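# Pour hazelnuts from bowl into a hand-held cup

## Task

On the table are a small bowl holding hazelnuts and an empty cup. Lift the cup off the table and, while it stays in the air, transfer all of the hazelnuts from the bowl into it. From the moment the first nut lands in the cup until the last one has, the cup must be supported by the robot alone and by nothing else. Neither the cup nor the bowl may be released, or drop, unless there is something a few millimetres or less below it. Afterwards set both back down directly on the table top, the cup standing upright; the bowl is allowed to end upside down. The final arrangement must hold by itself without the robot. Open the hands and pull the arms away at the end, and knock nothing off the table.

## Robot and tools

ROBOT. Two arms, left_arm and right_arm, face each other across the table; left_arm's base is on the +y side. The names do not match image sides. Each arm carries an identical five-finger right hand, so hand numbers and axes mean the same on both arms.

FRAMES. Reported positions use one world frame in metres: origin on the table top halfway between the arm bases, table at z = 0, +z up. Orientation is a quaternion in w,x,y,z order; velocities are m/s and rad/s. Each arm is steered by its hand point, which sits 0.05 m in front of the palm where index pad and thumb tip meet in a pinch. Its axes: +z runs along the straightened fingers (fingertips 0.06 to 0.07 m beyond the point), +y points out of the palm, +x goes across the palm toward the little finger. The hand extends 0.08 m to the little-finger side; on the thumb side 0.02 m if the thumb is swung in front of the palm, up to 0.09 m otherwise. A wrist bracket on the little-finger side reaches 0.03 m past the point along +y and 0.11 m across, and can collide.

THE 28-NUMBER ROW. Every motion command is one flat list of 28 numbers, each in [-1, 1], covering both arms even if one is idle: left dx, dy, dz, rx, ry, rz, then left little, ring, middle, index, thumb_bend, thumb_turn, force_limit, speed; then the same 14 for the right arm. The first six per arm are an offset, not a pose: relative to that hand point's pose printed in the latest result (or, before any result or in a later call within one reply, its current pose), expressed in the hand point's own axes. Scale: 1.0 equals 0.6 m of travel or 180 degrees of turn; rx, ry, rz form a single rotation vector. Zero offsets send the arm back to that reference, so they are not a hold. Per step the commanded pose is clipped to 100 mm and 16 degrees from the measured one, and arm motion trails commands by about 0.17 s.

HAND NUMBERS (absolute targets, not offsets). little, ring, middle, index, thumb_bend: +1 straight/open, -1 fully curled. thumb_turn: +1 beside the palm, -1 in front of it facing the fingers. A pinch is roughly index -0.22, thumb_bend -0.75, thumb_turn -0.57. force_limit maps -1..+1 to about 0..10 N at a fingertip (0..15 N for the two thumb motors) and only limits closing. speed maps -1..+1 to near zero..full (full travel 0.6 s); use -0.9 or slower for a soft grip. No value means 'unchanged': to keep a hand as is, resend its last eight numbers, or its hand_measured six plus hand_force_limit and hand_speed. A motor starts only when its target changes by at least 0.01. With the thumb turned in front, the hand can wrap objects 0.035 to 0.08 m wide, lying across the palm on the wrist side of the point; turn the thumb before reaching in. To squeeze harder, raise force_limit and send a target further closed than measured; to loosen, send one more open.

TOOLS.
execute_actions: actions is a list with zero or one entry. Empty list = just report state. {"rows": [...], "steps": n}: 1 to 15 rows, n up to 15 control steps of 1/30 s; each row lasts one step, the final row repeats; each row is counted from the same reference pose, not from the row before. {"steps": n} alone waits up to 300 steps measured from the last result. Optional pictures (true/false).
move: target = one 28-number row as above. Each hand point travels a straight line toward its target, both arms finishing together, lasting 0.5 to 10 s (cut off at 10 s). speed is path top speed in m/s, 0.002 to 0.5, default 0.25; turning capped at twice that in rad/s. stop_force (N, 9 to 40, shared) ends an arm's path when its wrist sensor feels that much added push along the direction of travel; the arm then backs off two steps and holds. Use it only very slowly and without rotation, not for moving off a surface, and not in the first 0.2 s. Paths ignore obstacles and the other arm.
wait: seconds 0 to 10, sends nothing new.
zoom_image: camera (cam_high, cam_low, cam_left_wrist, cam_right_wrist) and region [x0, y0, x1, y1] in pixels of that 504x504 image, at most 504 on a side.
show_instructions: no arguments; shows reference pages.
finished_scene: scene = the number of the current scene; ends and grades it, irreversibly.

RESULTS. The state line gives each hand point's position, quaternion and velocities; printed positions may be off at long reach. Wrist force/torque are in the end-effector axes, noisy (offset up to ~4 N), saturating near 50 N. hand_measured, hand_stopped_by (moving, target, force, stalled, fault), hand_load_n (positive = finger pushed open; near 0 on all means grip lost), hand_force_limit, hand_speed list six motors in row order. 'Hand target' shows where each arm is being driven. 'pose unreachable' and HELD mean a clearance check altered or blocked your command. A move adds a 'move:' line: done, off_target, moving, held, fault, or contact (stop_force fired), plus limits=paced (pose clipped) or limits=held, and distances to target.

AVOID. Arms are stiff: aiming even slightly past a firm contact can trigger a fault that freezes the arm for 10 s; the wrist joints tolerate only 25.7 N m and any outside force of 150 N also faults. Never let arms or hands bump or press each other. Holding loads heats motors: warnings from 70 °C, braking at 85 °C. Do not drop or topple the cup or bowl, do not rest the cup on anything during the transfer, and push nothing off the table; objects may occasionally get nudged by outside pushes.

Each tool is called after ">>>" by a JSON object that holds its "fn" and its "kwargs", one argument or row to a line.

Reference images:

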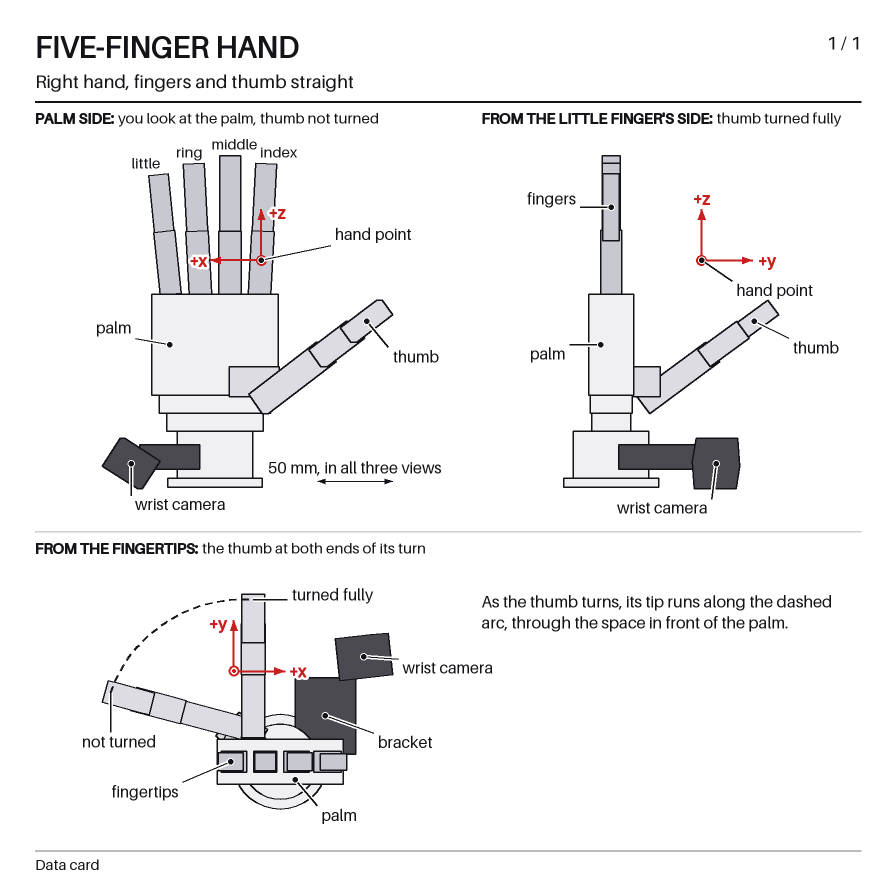

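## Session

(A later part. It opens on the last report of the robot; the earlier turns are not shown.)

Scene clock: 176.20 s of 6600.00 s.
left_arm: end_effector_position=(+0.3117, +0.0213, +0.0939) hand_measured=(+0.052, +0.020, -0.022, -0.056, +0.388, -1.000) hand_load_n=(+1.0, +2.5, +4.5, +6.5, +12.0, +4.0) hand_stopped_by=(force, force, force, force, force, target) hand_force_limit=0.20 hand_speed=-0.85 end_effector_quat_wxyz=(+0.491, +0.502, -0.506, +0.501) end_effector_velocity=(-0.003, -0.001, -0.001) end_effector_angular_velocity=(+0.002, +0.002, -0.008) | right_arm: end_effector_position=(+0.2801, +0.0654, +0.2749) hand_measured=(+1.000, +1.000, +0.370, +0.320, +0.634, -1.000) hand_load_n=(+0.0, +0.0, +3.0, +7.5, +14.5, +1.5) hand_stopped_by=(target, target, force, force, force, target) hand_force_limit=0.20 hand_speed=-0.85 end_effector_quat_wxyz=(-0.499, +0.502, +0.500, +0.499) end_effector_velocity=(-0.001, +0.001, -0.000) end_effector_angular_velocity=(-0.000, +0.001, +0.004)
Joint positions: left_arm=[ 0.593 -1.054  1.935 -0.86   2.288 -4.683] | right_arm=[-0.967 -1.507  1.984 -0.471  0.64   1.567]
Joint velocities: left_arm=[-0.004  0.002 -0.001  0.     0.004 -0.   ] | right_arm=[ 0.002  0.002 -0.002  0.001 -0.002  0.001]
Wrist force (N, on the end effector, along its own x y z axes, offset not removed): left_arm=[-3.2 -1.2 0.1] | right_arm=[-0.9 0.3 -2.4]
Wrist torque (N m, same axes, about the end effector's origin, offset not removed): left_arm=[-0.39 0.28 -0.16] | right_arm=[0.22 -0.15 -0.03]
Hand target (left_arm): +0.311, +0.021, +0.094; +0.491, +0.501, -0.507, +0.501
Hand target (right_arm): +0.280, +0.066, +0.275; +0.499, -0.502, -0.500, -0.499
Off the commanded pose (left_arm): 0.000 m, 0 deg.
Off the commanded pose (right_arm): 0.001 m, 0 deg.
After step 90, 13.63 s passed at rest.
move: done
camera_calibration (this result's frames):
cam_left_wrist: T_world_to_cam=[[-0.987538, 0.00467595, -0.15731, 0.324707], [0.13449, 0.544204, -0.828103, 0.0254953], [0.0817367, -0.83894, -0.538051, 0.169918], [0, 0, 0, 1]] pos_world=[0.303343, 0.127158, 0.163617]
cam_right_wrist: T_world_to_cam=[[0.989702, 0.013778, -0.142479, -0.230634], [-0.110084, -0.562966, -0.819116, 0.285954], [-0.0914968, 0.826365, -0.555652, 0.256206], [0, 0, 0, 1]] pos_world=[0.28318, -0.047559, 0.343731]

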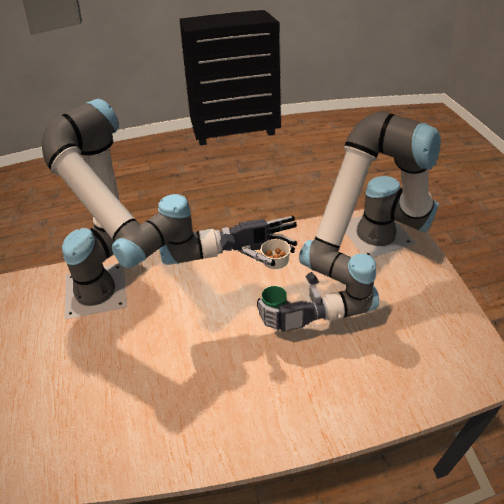

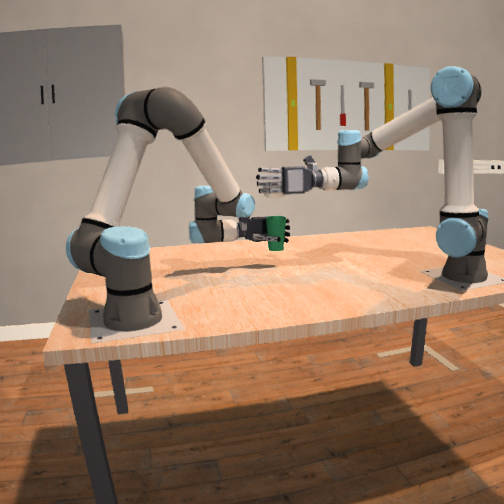

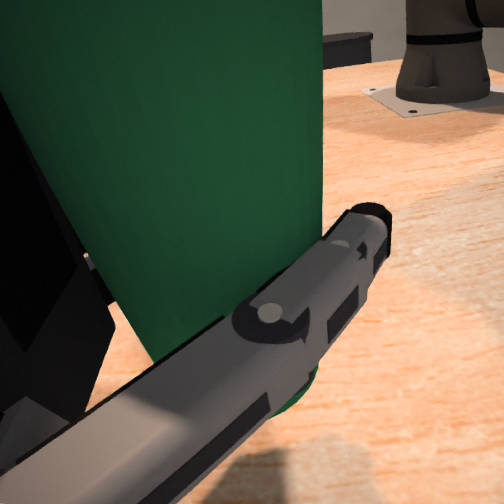

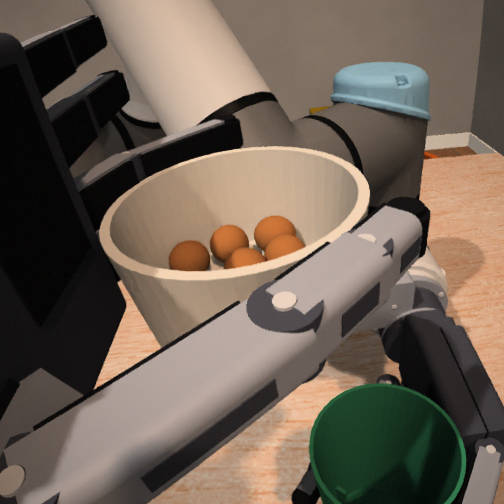

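>>> {"fn": "move", "kwargs": {
  "target": [0,0,0,0,0,0,-1,-1,-1,-1,-0.6,-1,0.2,-0.85, -0.05,0.008,-0.017,0,0,0.3,1,1,-1,-1,-0.6,-1,0.2,-0.85],
  "speed": 0.15
}}

>>> {"fn": "zoom_image", "kwargs": {
  "camera": "cam_low",
  "region": [200, 140, 360, 260]
}}

>>> {"fn": "zoom_image", "kwargs": {
  "camera": "cam_high",
  "region": [200, 200, 380, 340]
}}

Scene clock: 197.70 s of 6600.00 s.
left_arm: end_effector_position=(+0.3117, +0.0213, +0.0939) hand_measured=(+0.052, +0.020, -0.022, -0.056, +0.388, -1.000) hand_load_n=(+1.0, +2.5, +4.5, +6.5, +12.0, +4.0) hand_stopped_by=(force, force, force, force, force, target) hand_force_limit=0.20 hand_speed=-0.85 end_effector_quat_wxyz=(+0.491, +0.502, -0.506, +0.501) end_effector_velocity=(+0.001, +0.000, +0.001) end_effector_angular_velocity=(-0.001, -0.001, +0.002) | right_arm: end_effector_position=(+0.2849, +0.0553, +0.2451) hand_measured=(+1.000, +1.000, +0.370, +0.320, +0.634, -1.000) hand_load_n=(+0.0, +0.0, +3.0, +7.0, +14.5, +1.0) hand_stopped_by=(target, target, force, force, force, target) hand_force_limit=0.20 hand_speed=-0.85 end_effector_quat_wxyz=(-0.671, +0.674, +0.219, +0.219) end_effector_velocity=(+0.000, -0.000, +0.001) end_effector_angular_velocity=(+0.003, +0.015, +0.001)
Joint positions: left_arm=[ 0.593 -1.054  1.935 -0.86   2.288 -4.683] | right_arm=[-1.066 -1.454  1.908 -0.447  0.54   2.506]
Joint velocities: left_arm=[ 0.001 -0.001 -0.     0.    -0.001  0.001] | right_arm=[-0.002  0.    -0.    -0.006 -0.003  0.02 ]
Wrist force (N, on the end effector, along its own x y z axes, offset not removed): left_arm=[-1.6 -0.8 -0.7] | right_arm=[-1.6 1.1 -0.1]
Wrist torque (N m, same axes, about the end effector's origin, offset not removed): left_arm=[-0.21 0.12 -0.10] | right_arm=[0.04 0.00 -0.02]
Hand target (left_arm): +0.312, +0.021, +0.094; +0.491, +0.502, -0.506, +0.501
Hand target (right_arm): +0.285, +0.055, +0.245; +0.671, -0.674, -0.218, -0.218
Off the commanded pose (left_arm): 0.000 m, 0 deg.
Off the commanded pose (right_arm): 0.000 m, 0 deg.
After step 90, 14.90 s passed at rest.
move: done
camera_calibration (this result's frames):
cam_left_wrist: T_world_to_cam=[[-0.987536, 0.00467784, -0.157322, 0.324707], [0.134501, 0.544204, -0.828101, 0.0254914], [0.0817415, -0.83894, -0.53805, 0.169916], [0, 0, 0, 1]] pos_world=[0.303343, 0.127158, 0.163617]
cam_right_wrist: T_world_to_cam=[[0.468279, 0.0118717, -0.883501, 0.0908474], [-0.728752, -0.560226, -0.393786, 0.328218], [-0.499635, 0.828255, -0.25369, 0.290626], [0, 0, 0, 1]] pos_world=[0.341854, -0.0579154, 0.28324]

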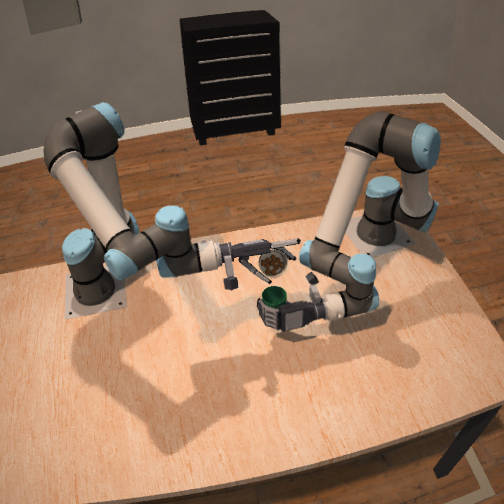

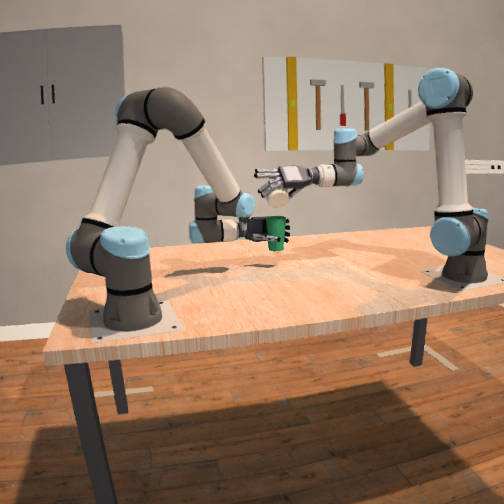

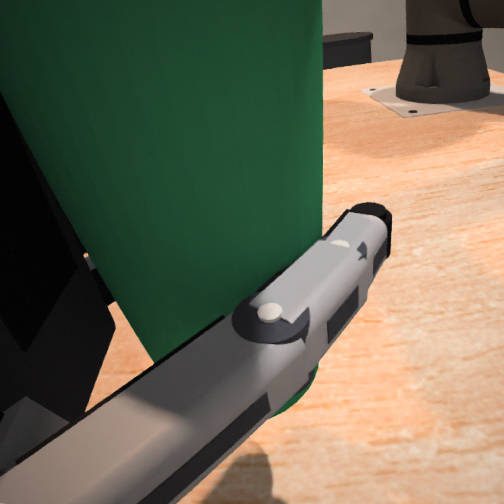

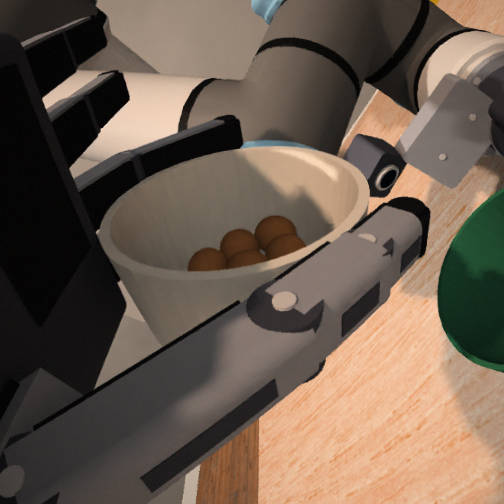

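Region (200, 140, 360, 260) of cam_low's 504x504 image, scaled by 3.150, with more detail than that image has; it fills the top 378 rows of this view, and the rest is white.

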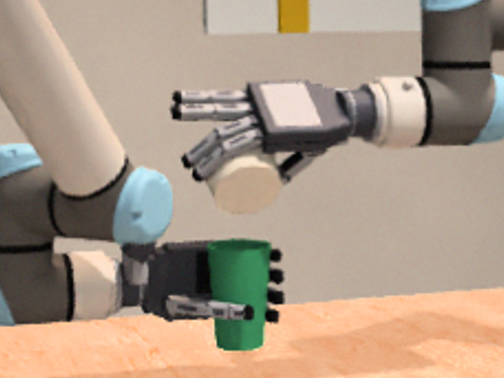

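Region (200, 200, 380, 340) of cam_high's 504x504 image, scaled by 2.800, with more detail than that image has.

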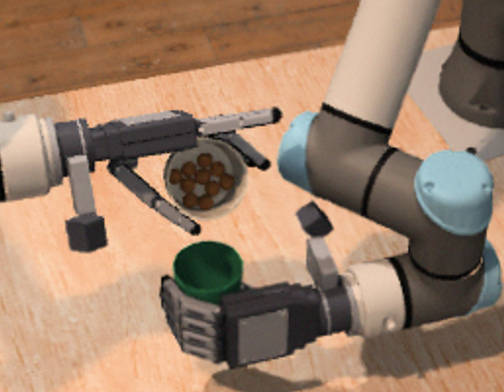

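>>> {"fn": "move", "kwargs": {
  "target": [0,0,0,0,0,0,-1,-1,-1,-1,-0.6,-1,0.2,-0.85, -0.004,0.028,0,0,0,0.13,1,1,-1,-1,-0.6,-1,0.2,-0.85],
  "speed": 0.06
}}

>>> {"fn": "zoom_image", "kwargs": {
  "camera": "cam_low",
  "region": [200, 140, 360, 260]
}}

>>> {"fn": "zoom_image", "kwargs": {
  "camera": "cam_high",
  "region": [200, 200, 380, 340]
}}

Scene clock: 218.13 s of 6600.00 s.
left_arm: end_effector_position=(+0.3117, +0.0213, +0.0939) hand_measured=(+0.052, +0.020, -0.022, -0.056, +0.388, -1.000) hand_load_n=(+1.0, +2.5, +4.5, +7.0, +12.0, +4.0) hand_stopped_by=(force, force, force, force, force, target) hand_force_limit=0.20 hand_speed=-0.85 end_effector_quat_wxyz=(+0.491, +0.502, -0.506, +0.501) end_effector_velocity=(+0.000, +0.000, -0.001) end_effector_angular_velocity=(+0.001, +0.001, +0.001) | right_arm: end_effector_position=(+0.2928, +0.0553, +0.2302) hand_measured=(+1.000, +1.000, +0.370, +0.320, +0.634, -1.000) hand_load_n=(+0.0, +0.0, +3.0, +7.0, +14.5, +1.0) hand_stopped_by=(target, target, force, force, force, target) hand_force_limit=0.20 hand_speed=-0.85 end_effector_quat_wxyz=(-0.701, +0.704, +0.078, +0.079) end_effector_velocity=(+0.000, +0.000, -0.001) end_effector_angular_velocity=(+0.001, +0.017, -0.000)
Joint positions: left_arm=[ 0.593 -1.054  1.935 -0.86   2.288 -4.683] | right_arm=[-1.108 -1.381  1.867 -0.478  0.498  2.912]
Joint velocities: left_arm=[ 0.001  0.002 -0.     0.    -0.     0.   ] | right_arm=[-0.001  0.004 -0.001 -0.004 -0.001  0.018]
Wrist force (N, on the end effector, along its own x y z axes, offset not removed): left_arm=[-1.9 -1.5 -1.0] | right_arm=[1.2 0.8 -2.3]
Wrist torque (N m, same axes, about the end effector's origin, offset not removed): left_arm=[-0.31 0.12 -0.18] | right_arm=[0.13 -0.27 0.07]
Hand target (left_arm): +0.312, +0.021, +0.094; +0.491, +0.502, -0.506, +0.501
Hand target (right_arm): +0.293, +0.055, +0.230; +0.701, -0.704, -0.077, -0.078
Off the commanded pose (left_arm): 0.000 m, 0 deg.
Off the commanded pose (right_arm): 0.000 m, 0 deg.
After step 90, 13.73 s passed at rest.
move: done
camera_calibration (this result's frames):
cam_left_wrist: T_world_to_cam=[[-0.987536, 0.00467589, -0.157322, 0.324708], [0.1345, 0.544204, -0.828101, 0.0254915], [0.0817432, -0.83894, -0.53805, 0.169916], [0, 0, 0, 1]] pos_world=[0.303343, 0.127158, 0.163617]
cam_right_wrist: T_world_to_cam=[[0.0808043, 0.0120707, -0.996657, 0.213493], [-0.826011, -0.55881, -0.073737, 0.28283], [-0.557832, 0.829208, -0.0351837, 0.257458], [0, 0, 0, 1]] pos_world=[0.359988, -0.0580149, 0.242693]

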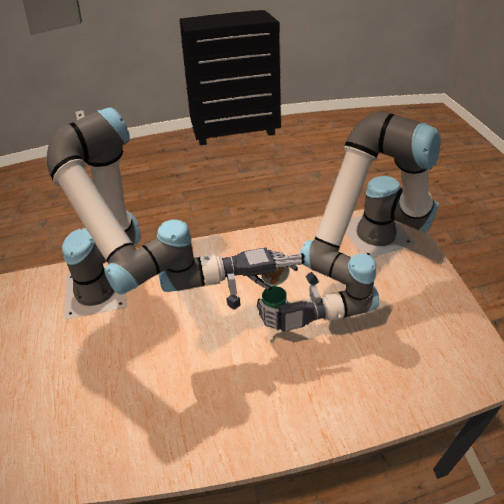

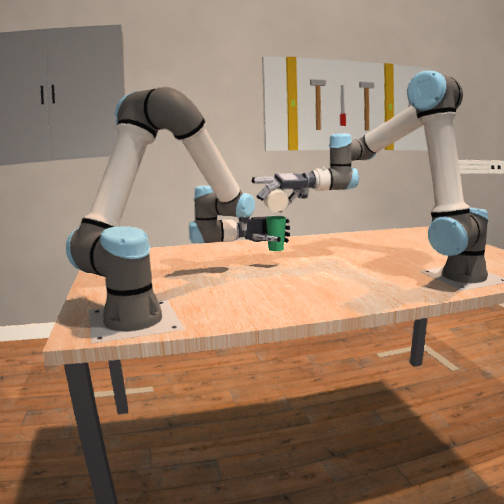

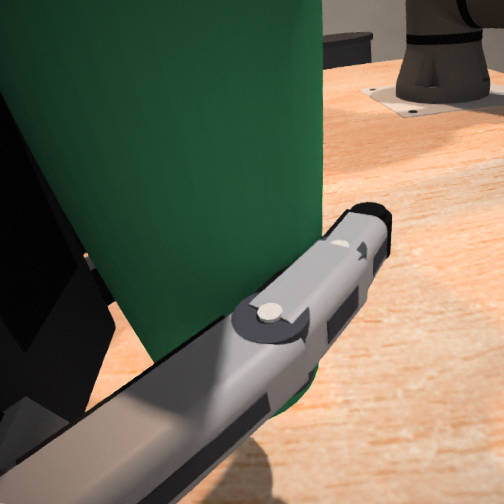

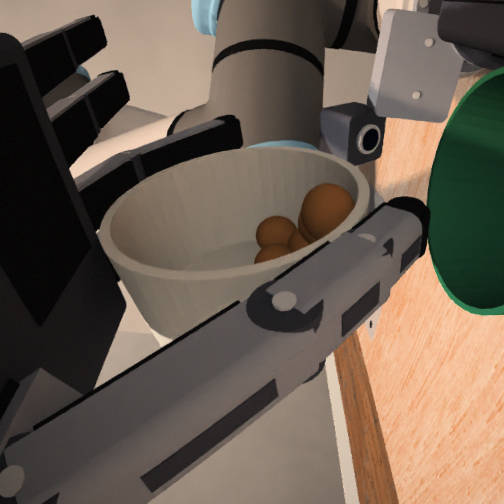

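Region (200, 140, 360, 260) of cam_low's 504x504 image, scaled by 3.150, with more detail than that image has; it fills the top 378 rows of this view, and the rest is white.

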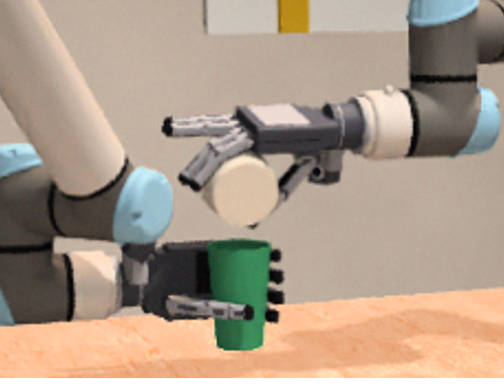

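Region (200, 200, 380, 340) of cam_high's 504x504 image, scaled by 2.800, with more detail than that image has.

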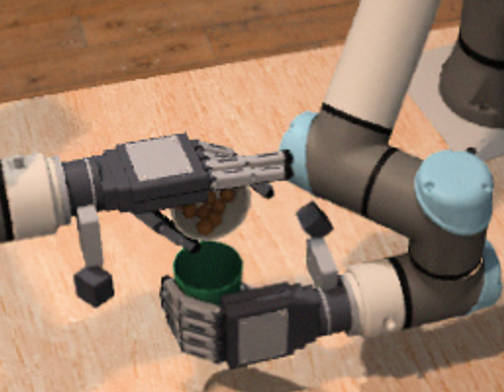

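>>> {"fn": "move", "kwargs": {
  "target": [0,0,0,0,0,0,-1,-1,-1,-1,-0.6,-1,0.2,-0.85, 0.015,0.003,0,0,0,0.17,1,1,-1,-1,-0.6,-1,0.2,-0.85],
  "speed": 0.03
}}

>>> {"fn": "zoom_image", "kwargs": {
  "camera": "cam_high",
  "region": [160, 200, 400, 400]
}}

Scene clock: 235.07 s of 6600.00 s.
left_arm: end_effector_position=(+0.3117, +0.0213, +0.0939) hand_measured=(+0.052, +0.020, -0.022, -0.056, +0.388, -1.000) hand_load_n=(+1.0, +2.5, +4.5, +7.0, +12.0, +4.0) hand_stopped_by=(force, force, force, force, force, target) hand_force_limit=0.20 hand_speed=-0.85 end_effector_quat_wxyz=(+0.491, +0.502, -0.506, +0.501) end_effector_velocity=(-0.001, -0.000, -0.001) end_effector_angular_velocity=(+0.001, +0.000, -0.002) | right_arm: end_effector_position=(+0.3019, +0.0554, +0.2305) hand_measured=(+1.000, +1.000, +0.370, +0.320, +0.634, -1.000) hand_load_n=(+0.0, +0.0, +3.0, +7.0, +14.5, +0.5) hand_stopped_by=(target, target, force, force, force, target) hand_force_limit=0.20 hand_speed=-0.85 end_effector_quat_wxyz=(+0.697, -0.700, +0.110, +0.108) end_effector_velocity=(-0.001, -0.000, +0.000) end_effector_angular_velocity=(+0.001, +0.014, +0.003)
Joint positions: left_arm=[ 0.593 -1.054  1.935 -0.86   2.288 -4.683] | right_arm=[-1.15  -1.296  1.809 -0.504  0.457  3.443]
Joint velocities: left_arm=[-0.001  0.001 -0.     0.001  0.001  0.001] | right_arm=[-0.     0.001 -0.    -0.003 -0.004  0.015]
Wrist force (N, on the end effector, along its own x y z axes, offset not removed): left_arm=[-2.4 -1.4 0.0] | right_arm=[1.7 -1.4 -0.6]
Wrist torque (N m, same axes, about the end effector's origin, offset not removed): left_arm=[-0.37 0.19 -0.16] | right_arm=[-0.25 -0.26 -0.15]
Hand target (left_arm): +0.312, +0.021, +0.094; +0.491, +0.502, -0.506, +0.501
Hand target (right_arm): +0.302, +0.055, +0.231; +0.697, -0.700, +0.111, +0.109
Off the commanded pose (left_arm): 0.000 m, 0 deg.
Off the commanded pose (right_arm): 0.000 m, 0 deg.
move: done
camera_calibration (this result's frames):
cam_left_wrist: T_world_to_cam=[[-0.987536, 0.00467592, -0.157322, 0.324708], [0.1345, 0.544204, -0.828101, 0.0254914], [0.0817432, -0.83894, -0.53805, 0.169916], [0, 0, 0, 1]] pos_world=[0.303343, 0.127158, 0.163617]
cam_right_wrist: T_world_to_cam=[[-0.436212, 0.0134022, -0.899744, 0.346721], [-0.750392, -0.557253, 0.355502, 0.168577], [-0.49662, 0.830235, 0.253137, 0.177494], [0, 0, 0, 1]] pos_world=[0.36589, -0.0580688, 0.207101]

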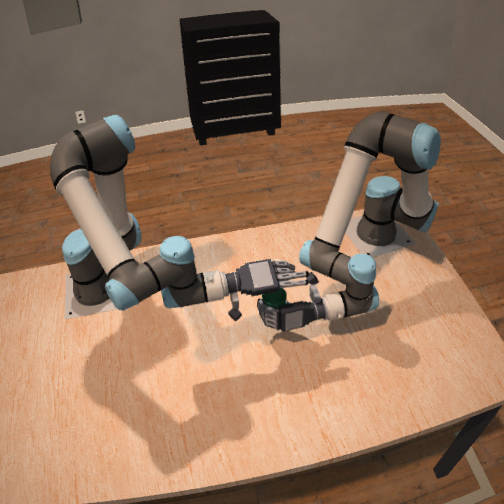

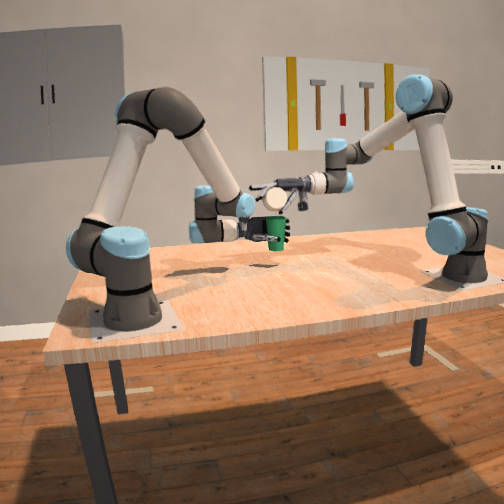

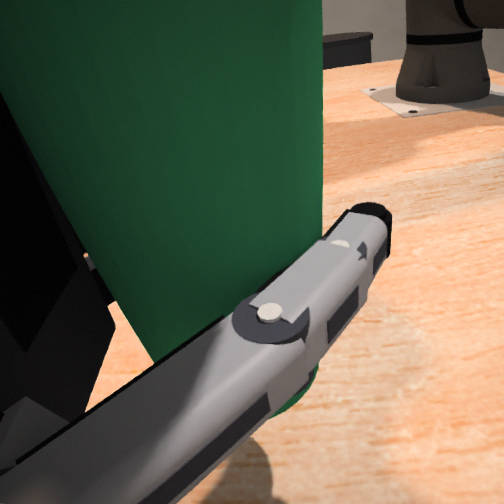

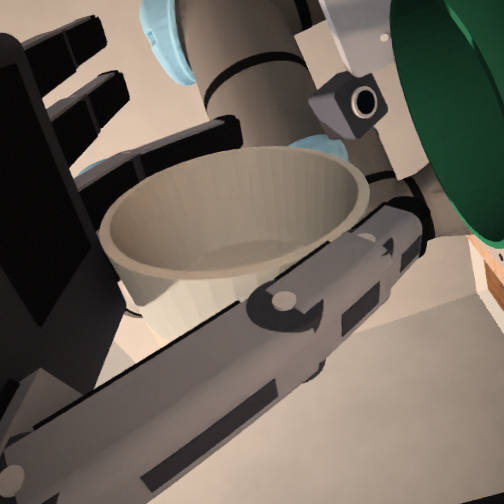

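Region (160, 200, 400, 400) of cam_high's 504x504 image, scaled by 2.100, with more detail than that image has.

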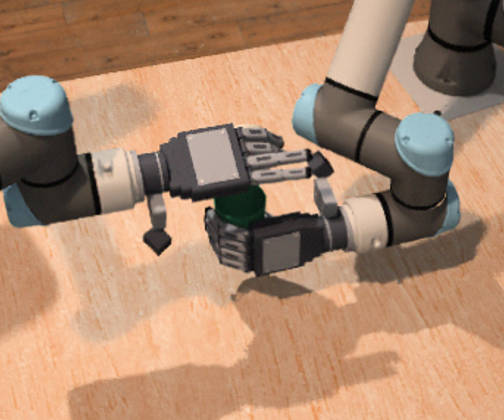

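>>> {"fn": "move", "kwargs": {
  "target": [0,0,0,0,0,0,-1,-1,-1,-1,-0.6,-1,0.2,-0.85, -0.052,-0.053,0,0,0,-0.598,1,1,-1,-1,-0.6,-1,0.2,-0.85],
  "speed": 0.3
}}

>>> {"fn": "zoom_image", "kwargs": {
  "camera": "cam_high",
  "region": [200, 200, 380, 340]
}}

Scene clock: 248.90 s of 6600.00 s.
left_arm: end_effector_position=(+0.3117, +0.0213, +0.0939) hand_measured=(+0.052, +0.020, -0.022, -0.056, +0.388, -1.000) hand_load_n=(+1.0, +2.5, +4.5, +7.0, +12.0, +4.0) hand_stopped_by=(force, force, force, force, force, target) hand_force_limit=0.20 hand_speed=-0.85 end_effector_quat_wxyz=(+0.491, +0.502, -0.506, +0.501) end_effector_velocity=(-0.000, +0.000, +0.000) end_effector_angular_velocity=(-0.000, +0.000, -0.001) | right_arm: end_effector_position=(+0.2819, +0.0552, +0.2702) hand_measured=(+1.000, +1.000, +0.370, +0.320, +0.634, -1.000) hand_load_n=(+0.0, +0.0, +3.0, +7.5, +14.5, +1.5) hand_stopped_by=(target, target, force, force, force, target) hand_force_limit=0.20 hand_speed=-0.85 end_effector_quat_wxyz=(-0.500, +0.502, +0.500, +0.499) end_effector_velocity=(-0.000, -0.000, -0.000) end_effector_angular_velocity=(-0.003, -0.015, -0.001)
Joint positions: left_arm=[ 0.593 -1.054  1.935 -0.86   2.288 -4.683] | right_arm=[-0.992 -1.519  2.011 -0.485  0.615  1.569]
Joint velocities: left_arm=[ 0.    -0.001 -0.     0.001  0.001 -0.   ] | right_arm=[ 0.001  0.001 -0.     0.005  0.002 -0.02 ]
Wrist force (N, on the end effector, along its own x y z axes, offset not removed): left_arm=[-2.9 -0.5 -0.8] | right_arm=[0.6 1.3 0.2]
Wrist torque (N m, same axes, about the end effector's origin, offset not removed): left_arm=[-0.13 0.29 -0.16] | right_arm=[0.26 -0.37 0.19]
Hand target (left_arm): +0.312, +0.021, +0.094; +0.491, +0.502, -0.506, +0.501
Hand target (right_arm): +0.282, +0.055, +0.270; +0.499, -0.502, -0.500, -0.499
Off the commanded pose (left_arm): 0.000 m, 0 deg.
Off the commanded pose (right_arm): 0.000 m, 0 deg.
After step 90, 7.13 s passed at rest.
move: done
camera_calibration (this result's frames):
cam_left_wrist: T_world_to_cam=[[-0.987536, 0.00467583, -0.157322, 0.324708], [0.134499, 0.544204, -0.828101, 0.0254914], [0.0817432, -0.83894, -0.53805, 0.169916], [0, 0, 0, 1]] pos_world=[0.303343, 0.127159, 0.163617]
cam_right_wrist: T_world_to_cam=[[0.989349, 0.0138155, -0.144908, -0.232179], [-0.112079, -0.56292, -0.818877, 0.27707], [-0.0928849, 0.826396, -0.555376, 0.262468], [0, 0, 0, 1]] pos_world=[0.285139, -0.0577266, 0.339009]

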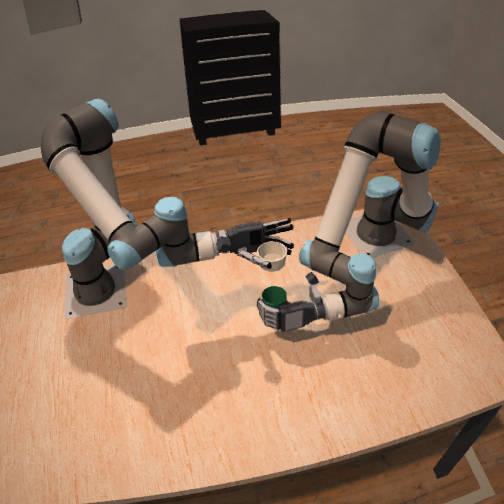

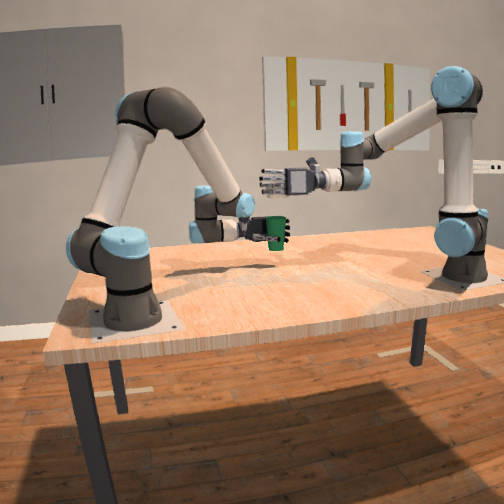

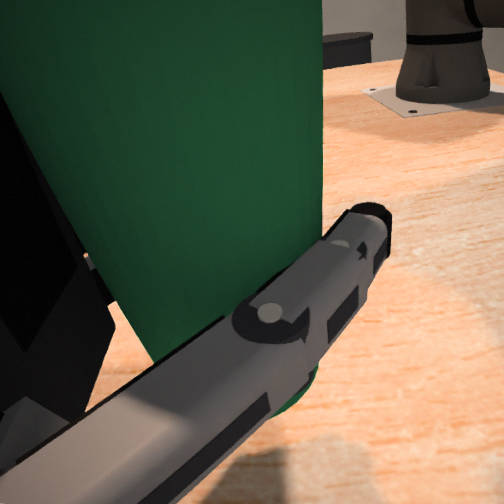

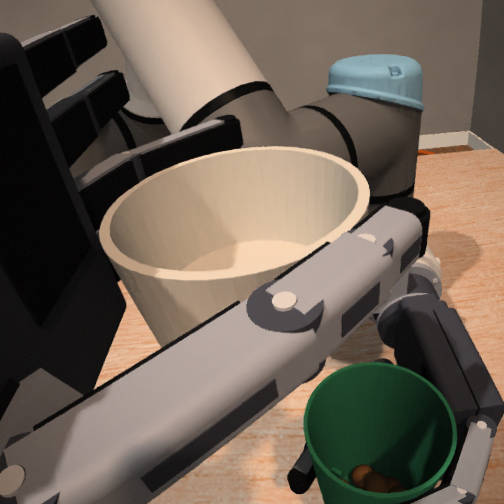

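Region (200, 200, 380, 340) of cam_high's 504x504 image, scaled by 2.800, with more detail than that image has.

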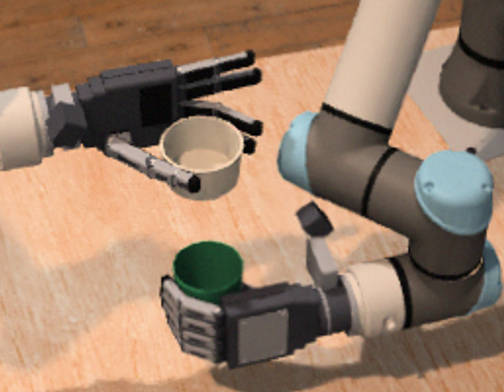

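>>> {"fn": "move", "kwargs": {
  "target": [0,-0.451,-0.203,0.25,0,0,-1,-1,-1,-1,-0.6,-1,0.2,-0.85, -0.03,0.46,-0.19,-0.208,0,0,1,1,-1,-1,-0.6,-1,0.2,-0.85],
  "speed": 0.12
}}

Scene clock: 258.70 s of 6600.00 s.
left_arm: end_effector_position=(+0.5812, +0.1446, +0.1004) hand_measured=(+0.052, +0.020, -0.022, -0.056, +0.388, -1.000) hand_load_n=(+1.0, +2.5, +4.5, +7.0, +12.0, +4.0) hand_stopped_by=(force, force, force, force, force, target) hand_force_limit=0.20 hand_speed=-0.85 end_effector_quat_wxyz=(+0.262, +0.651, -0.276, +0.657) end_effector_velocity=(+0.002, +0.001, -0.000) end_effector_angular_velocity=(-0.001, +0.001, +0.007) | right_arm: end_effector_position=(+0.5573, -0.0589, +0.2515) hand_measured=(+1.000, +1.000, +0.370, +0.320, +0.634, -1.000) hand_load_n=(+0.0, +0.0, +3.0, +7.5, +14.5, +1.5) hand_stopped_by=(target, target, force, force, force, target) hand_force_limit=0.20 hand_speed=-0.85 end_effector_quat_wxyz=(-0.312, +0.636, +0.313, +0.632) end_effector_velocity=(+0.003, -0.001, -0.001) end_effector_angular_velocity=(-0.001, +0.002, -0.006)
Joint positions: left_arm=[ 0.845 -1.015  1.852 -0.837  1.756 -4.69 ] | right_arm=[-1.21  -1.325  1.835 -0.503  1.049  1.568]
Joint velocities: left_arm=[ 0.001  0.002 -0.003  0.001 -0.006 -0.001] | right_arm=[-0.001  0.005 -0.004  0.001  0.005  0.   ]
Wrist force (N, on the end effector, along its own x y z axes, offset not removed): left_arm=[-2.3 -0.9 -0.5] | right_arm=[1.7 0.0 -0.5]
Wrist torque (N m, same axes, about the end effector's origin, offset not removed): left_arm=[-0.19 0.20 -0.10] | right_arm=[0.10 -0.50 0.24]
Hand target (left_arm): +0.582, +0.145, +0.100; +0.262, +0.651, -0.276, +0.657
Hand target (right_arm): +0.558, -0.059, +0.251; -0.312, +0.636, +0.313, +0.632
Off the commanded pose (left_arm): 0.001 m, 0 deg.
Off the commanded pose (right_arm): 0.001 m, 0 deg.
After step 90, 3.03 s passed at rest.
move: done
camera_calibration (this result's frames):
cam_left_wrist: T_world_to_cam=[[-0.699662, -0.695298, -0.16442, 0.525989], [-0.275286, 0.474703, -0.835987, 0.176573], [0.659311, -0.539646, -0.523538, -0.125655], [0, 0, 0, 1]] pos_world=[0.499469, 0.21409, 0.168311]
cam_right_wrist: T_world_to_cam=[[0.794526, -0.590388, -0.142022, -0.433487], [-0.430084, -0.382023, -0.817977, 0.416005], [0.428668, 0.710986, -0.557443, 0.0750692], [0, 0, 0, 1]] pos_world=[0.491154, -0.150375, 0.320565]

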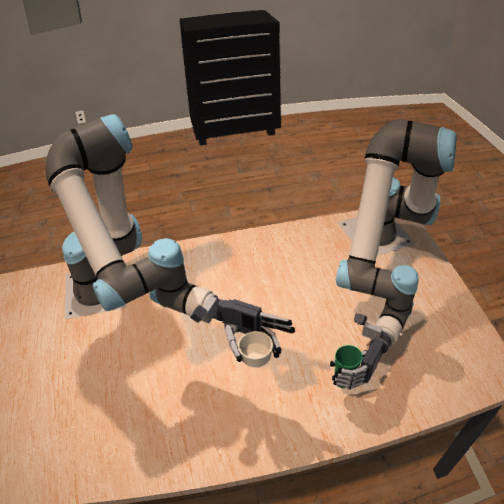

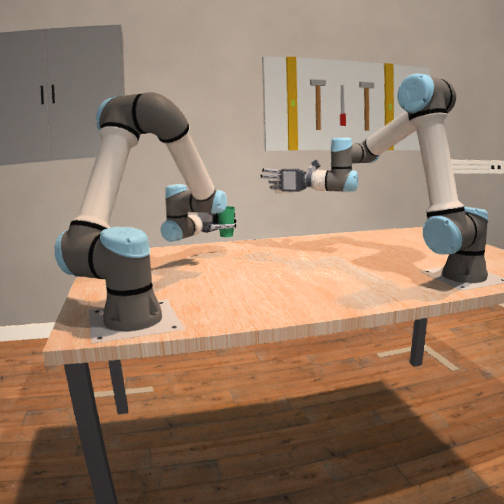

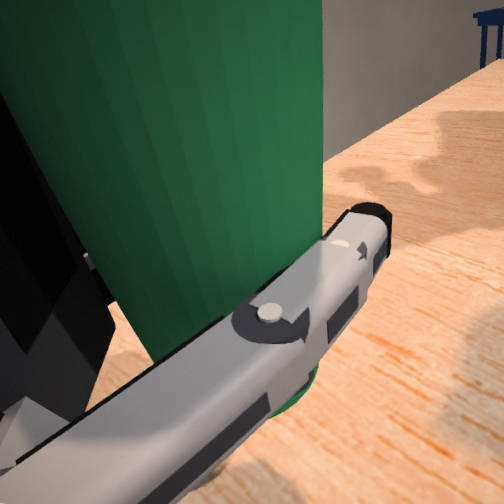

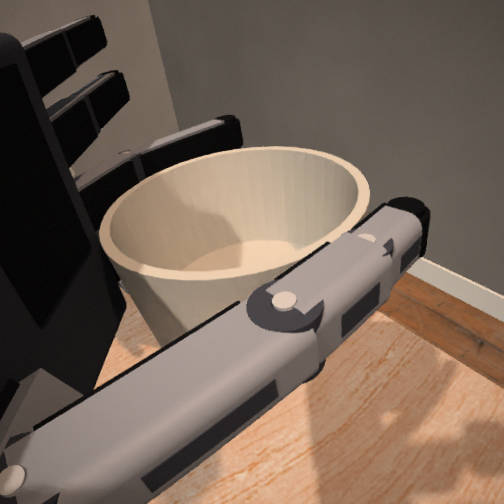

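No stray nuts. Lower in two phases.

>>> {"fn": "move", "kwargs": {
  "target": [-0.095,0,0,0,0,0,-1,-1,-1,-1,-0.6,-1,0.2,-0.85, -0.365,0,0,0,0,0,1,1,-1,-1,-0.6,-1,0.2,-0.85],
  "speed": 0.12
}}

>>> {"fn": "move", "kwargs": {
  "target": [-0.0155,0,0,0,0,0,-1,-1,-1,-1,-0.6,-1,0.2,-0.85, -0.016,0,0,0,0,0,1,1,-1,-1,-0.6,-1,0.2,-0.85],
  "speed": 0.005,
  "stop_force": 9
}}

>>> {"fn": "zoom_image", "kwargs": {
  "camera": "cam_low",
  "region": [190, 200, 350, 280]
}}

Scene clock: 271.57 s of 6600.00 s.
left_arm: end_effector_position=(+0.5821, +0.1456, +0.0435) hand_measured=(+0.052, +0.020, -0.022, -0.056, +0.388, -1.000) hand_load_n=(+1.0, +2.5, +4.5, +7.0, +12.0, +4.0) hand_stopped_by=(force, force, force, force, force, target) hand_force_limit=0.20 hand_speed=-0.85 end_effector_quat_wxyz=(+0.262, +0.651, -0.276, +0.657) end_effector_velocity=(-0.000, -0.000, -0.001) end_effector_angular_velocity=(+0.001, -0.002, -0.002) | right_arm: end_effector_position=(+0.5565, -0.0595, +0.0330) hand_measured=(+1.000, +1.000, +0.370, +0.320, +0.634, -1.000) hand_load_n=(+0.0, +0.0, +3.0, +7.5, +14.5, +1.5) hand_stopped_by=(target, target, force, force, force, target) hand_force_limit=0.20 hand_speed=-0.85 end_effector_quat_wxyz=(-0.312, +0.636, +0.314, +0.632) end_effector_velocity=(+0.000, +0.000, -0.002) end_effector_angular_velocity=(+0.001, -0.001, +0.000)
Joint positions: left_arm=[ 0.848 -0.904  1.865 -0.96   1.758 -4.69 ] | right_arm=[-1.211 -0.941  1.993 -1.046  1.049  1.568]
Joint velocities: left_arm=[ 0.     0.001  0.    -0.001  0.002  0.002] | right_arm=[ 0.     0.007 -0.001 -0.008  0.     0.   ]
Wrist force (N, on the end effector, along its own x y z axes, offset not removed): left_arm=[-1.5 -1.1 0.1] | right_arm=[-0.6 1.5 -1.7]
Wrist torque (N m, same axes, about the end effector's origin, offset not removed): left_arm=[-0.34 0.05 -0.04] | right_arm=[0.28 -0.15 0.15]
Hand target (left_arm): +0.582, +0.146, +0.043; +0.262, +0.651, -0.276, +0.657
Hand target (right_arm): +0.557, -0.059, +0.033; -0.312, +0.636, +0.313, +0.632
Off the commanded pose (left_arm): 0.000 m, 0 deg.
Off the commanded pose (right_arm): 0.001 m, 0 deg.
After step 90, 7.50 s passed at rest.
move: done
camera_calibration (this result's frames):
cam_left_wrist: T_world_to_cam=[[-0.699662, -0.695298, -0.16442, 0.517944], [-0.27529, 0.474707, -0.835984, 0.128736], [0.659309, -0.539643, -0.523543, -0.15551], [0, 0, 0, 1]] pos_world=[0.500355, 0.215094, 0.111366]
cam_right_wrist: T_world_to_cam=[[0.794569, -0.590327, -0.142036, -0.464251], [-0.430114, -0.382131, -0.81791, 0.236723], [0.428558, 0.710978, -0.557538, -0.0458889], [0, 0, 0, 1]] pos_world=[0.490363, -0.150974, 0.102093]

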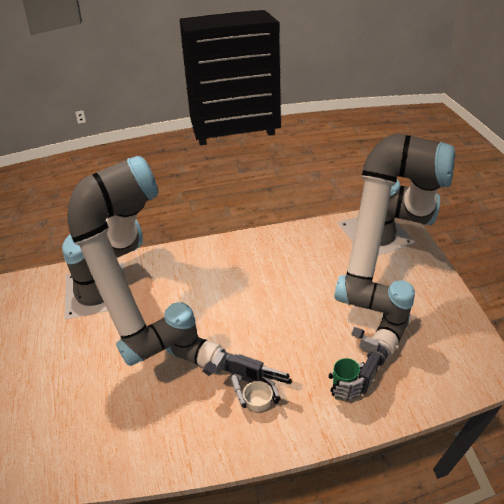

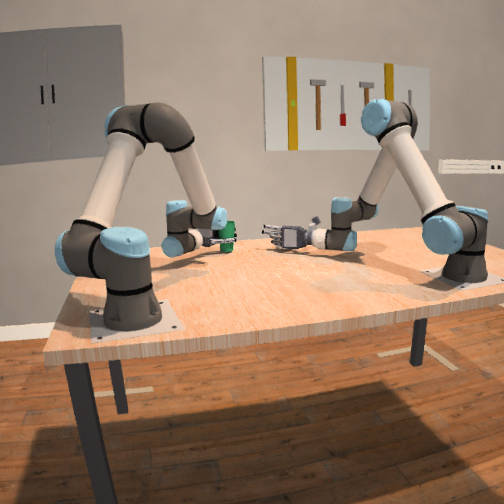

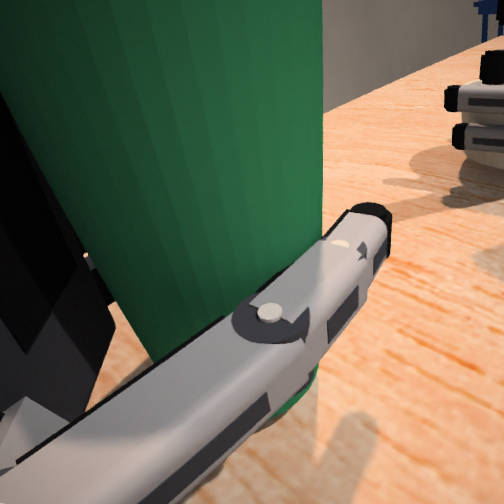

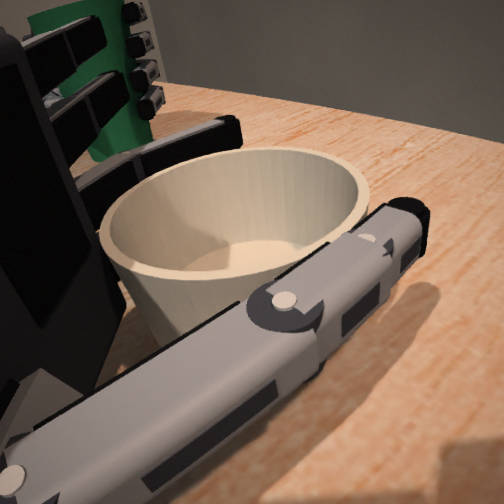

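Scene clock: 273.70 s of 6600.00 s.
left_arm: end_effector_position=(+0.5823, +0.1458, +0.0344) hand_measured=(+0.052, +0.020, -0.022, -0.056, +0.388, -1.000) hand_load_n=(+1.5, +3.0, +4.5, +6.5, +12.0, +2.5) hand_stopped_by=(force, force, force, force, force, target) hand_force_limit=0.20 hand_speed=-0.85 end_effector_quat_wxyz=(+0.262, +0.651, -0.276, +0.657) end_effector_velocity=(+0.001, +0.001, +0.000) end_effector_angular_velocity=(-0.000, -0.002, +0.002) | right_arm: end_effector_position=(+0.5564, -0.0595, +0.0235) hand_measured=(+1.000, +1.000, +0.370, +0.320, +0.634, -1.000) hand_load_n=(+0.0, +0.0, +3.0, +7.5, +14.5, +1.5) hand_stopped_by=(target, target, force, force, force, target) hand_force_limit=0.20 hand_speed=-0.85 end_effector_quat_wxyz=(-0.312, +0.636, +0.313, +0.632) end_effector_velocity=(+0.000, -0.000, -0.002) end_effector_angular_velocity=(-0.000, +0.001, -0.002)
Joint positions: left_arm=[ 0.848 -0.886  1.865 -0.979  1.759 -4.69 ] | right_arm=[-1.211 -0.919  1.993 -1.067  1.049  1.568]
Joint velocities: left_arm=[ 0.001  0.001  0.    -0.002 -0.001  0.001] | right_arm=[-0.     0.003  0.    -0.003  0.002  0.   ]
Wrist force (N, on the end effector, along its own x y z axes, offset not removed): left_arm=[4.0 -1.4 0.0] | right_arm=[0.2 0.6 -2.7]
Wrist torque (N m, same axes, about the end effector's origin, offset not removed): left_arm=[-0.20 -0.22 -0.05] | right_arm=[0.38 -0.26 0.14]
Hand target (left_arm): +0.582, +0.146, +0.034; +0.262, +0.651, -0.276, +0.657
Hand target (right_arm): +0.556, -0.060, +0.023; -0.312, +0.636, +0.314, +0.632
Off the commanded pose (left_arm): 0.000 m, 0 deg.
Off the commanded pose (right_arm): 0.000 m, 0 deg.
move: done
camera_calibration (this result's frames):
cam_left_wrist: T_world_to_cam=[[-0.699636, -0.695319, -0.164442, 0.516654], [-0.275217, 0.474649, -0.836041, 0.121054], [0.659367, -0.539667, -0.523445, -0.160335], [0, 0, 0, 1]] pos_world=[0.500505, 0.215254, 0.102239]
cam_right_wrist: T_world_to_cam=[[0.794559, -0.590326, -0.142093, -0.465557], [-0.430185, -0.382154, -0.817863, 0.228965], [0.428504, 0.710967, -0.557593, -0.051089], [0, 0, 0, 1]] pos_world=[0.490302, -0.151008, 0.0926229]

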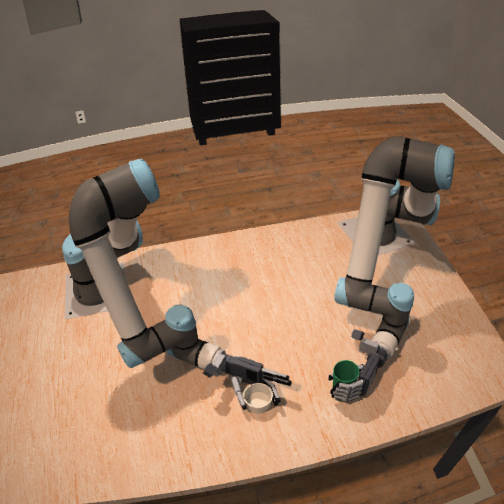

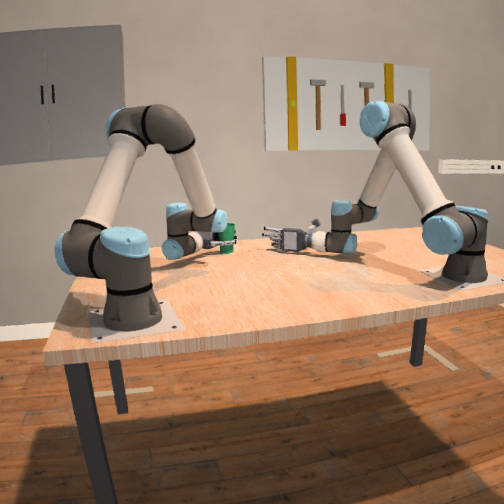

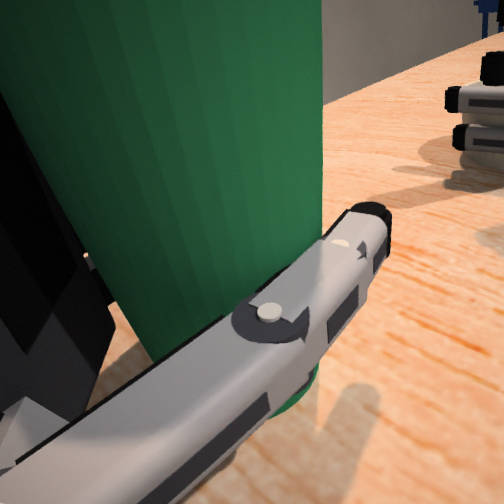

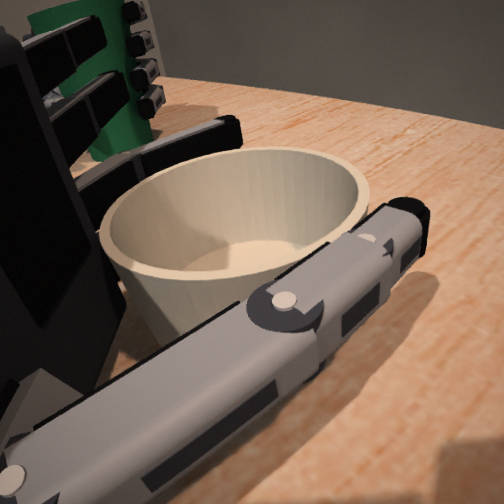

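Region (190, 200, 350, 280) of cam_low's 504x504 image, scaled by 3.150, with more detail than that image has.

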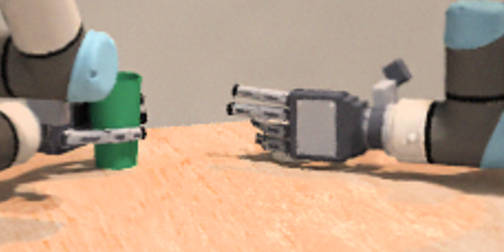

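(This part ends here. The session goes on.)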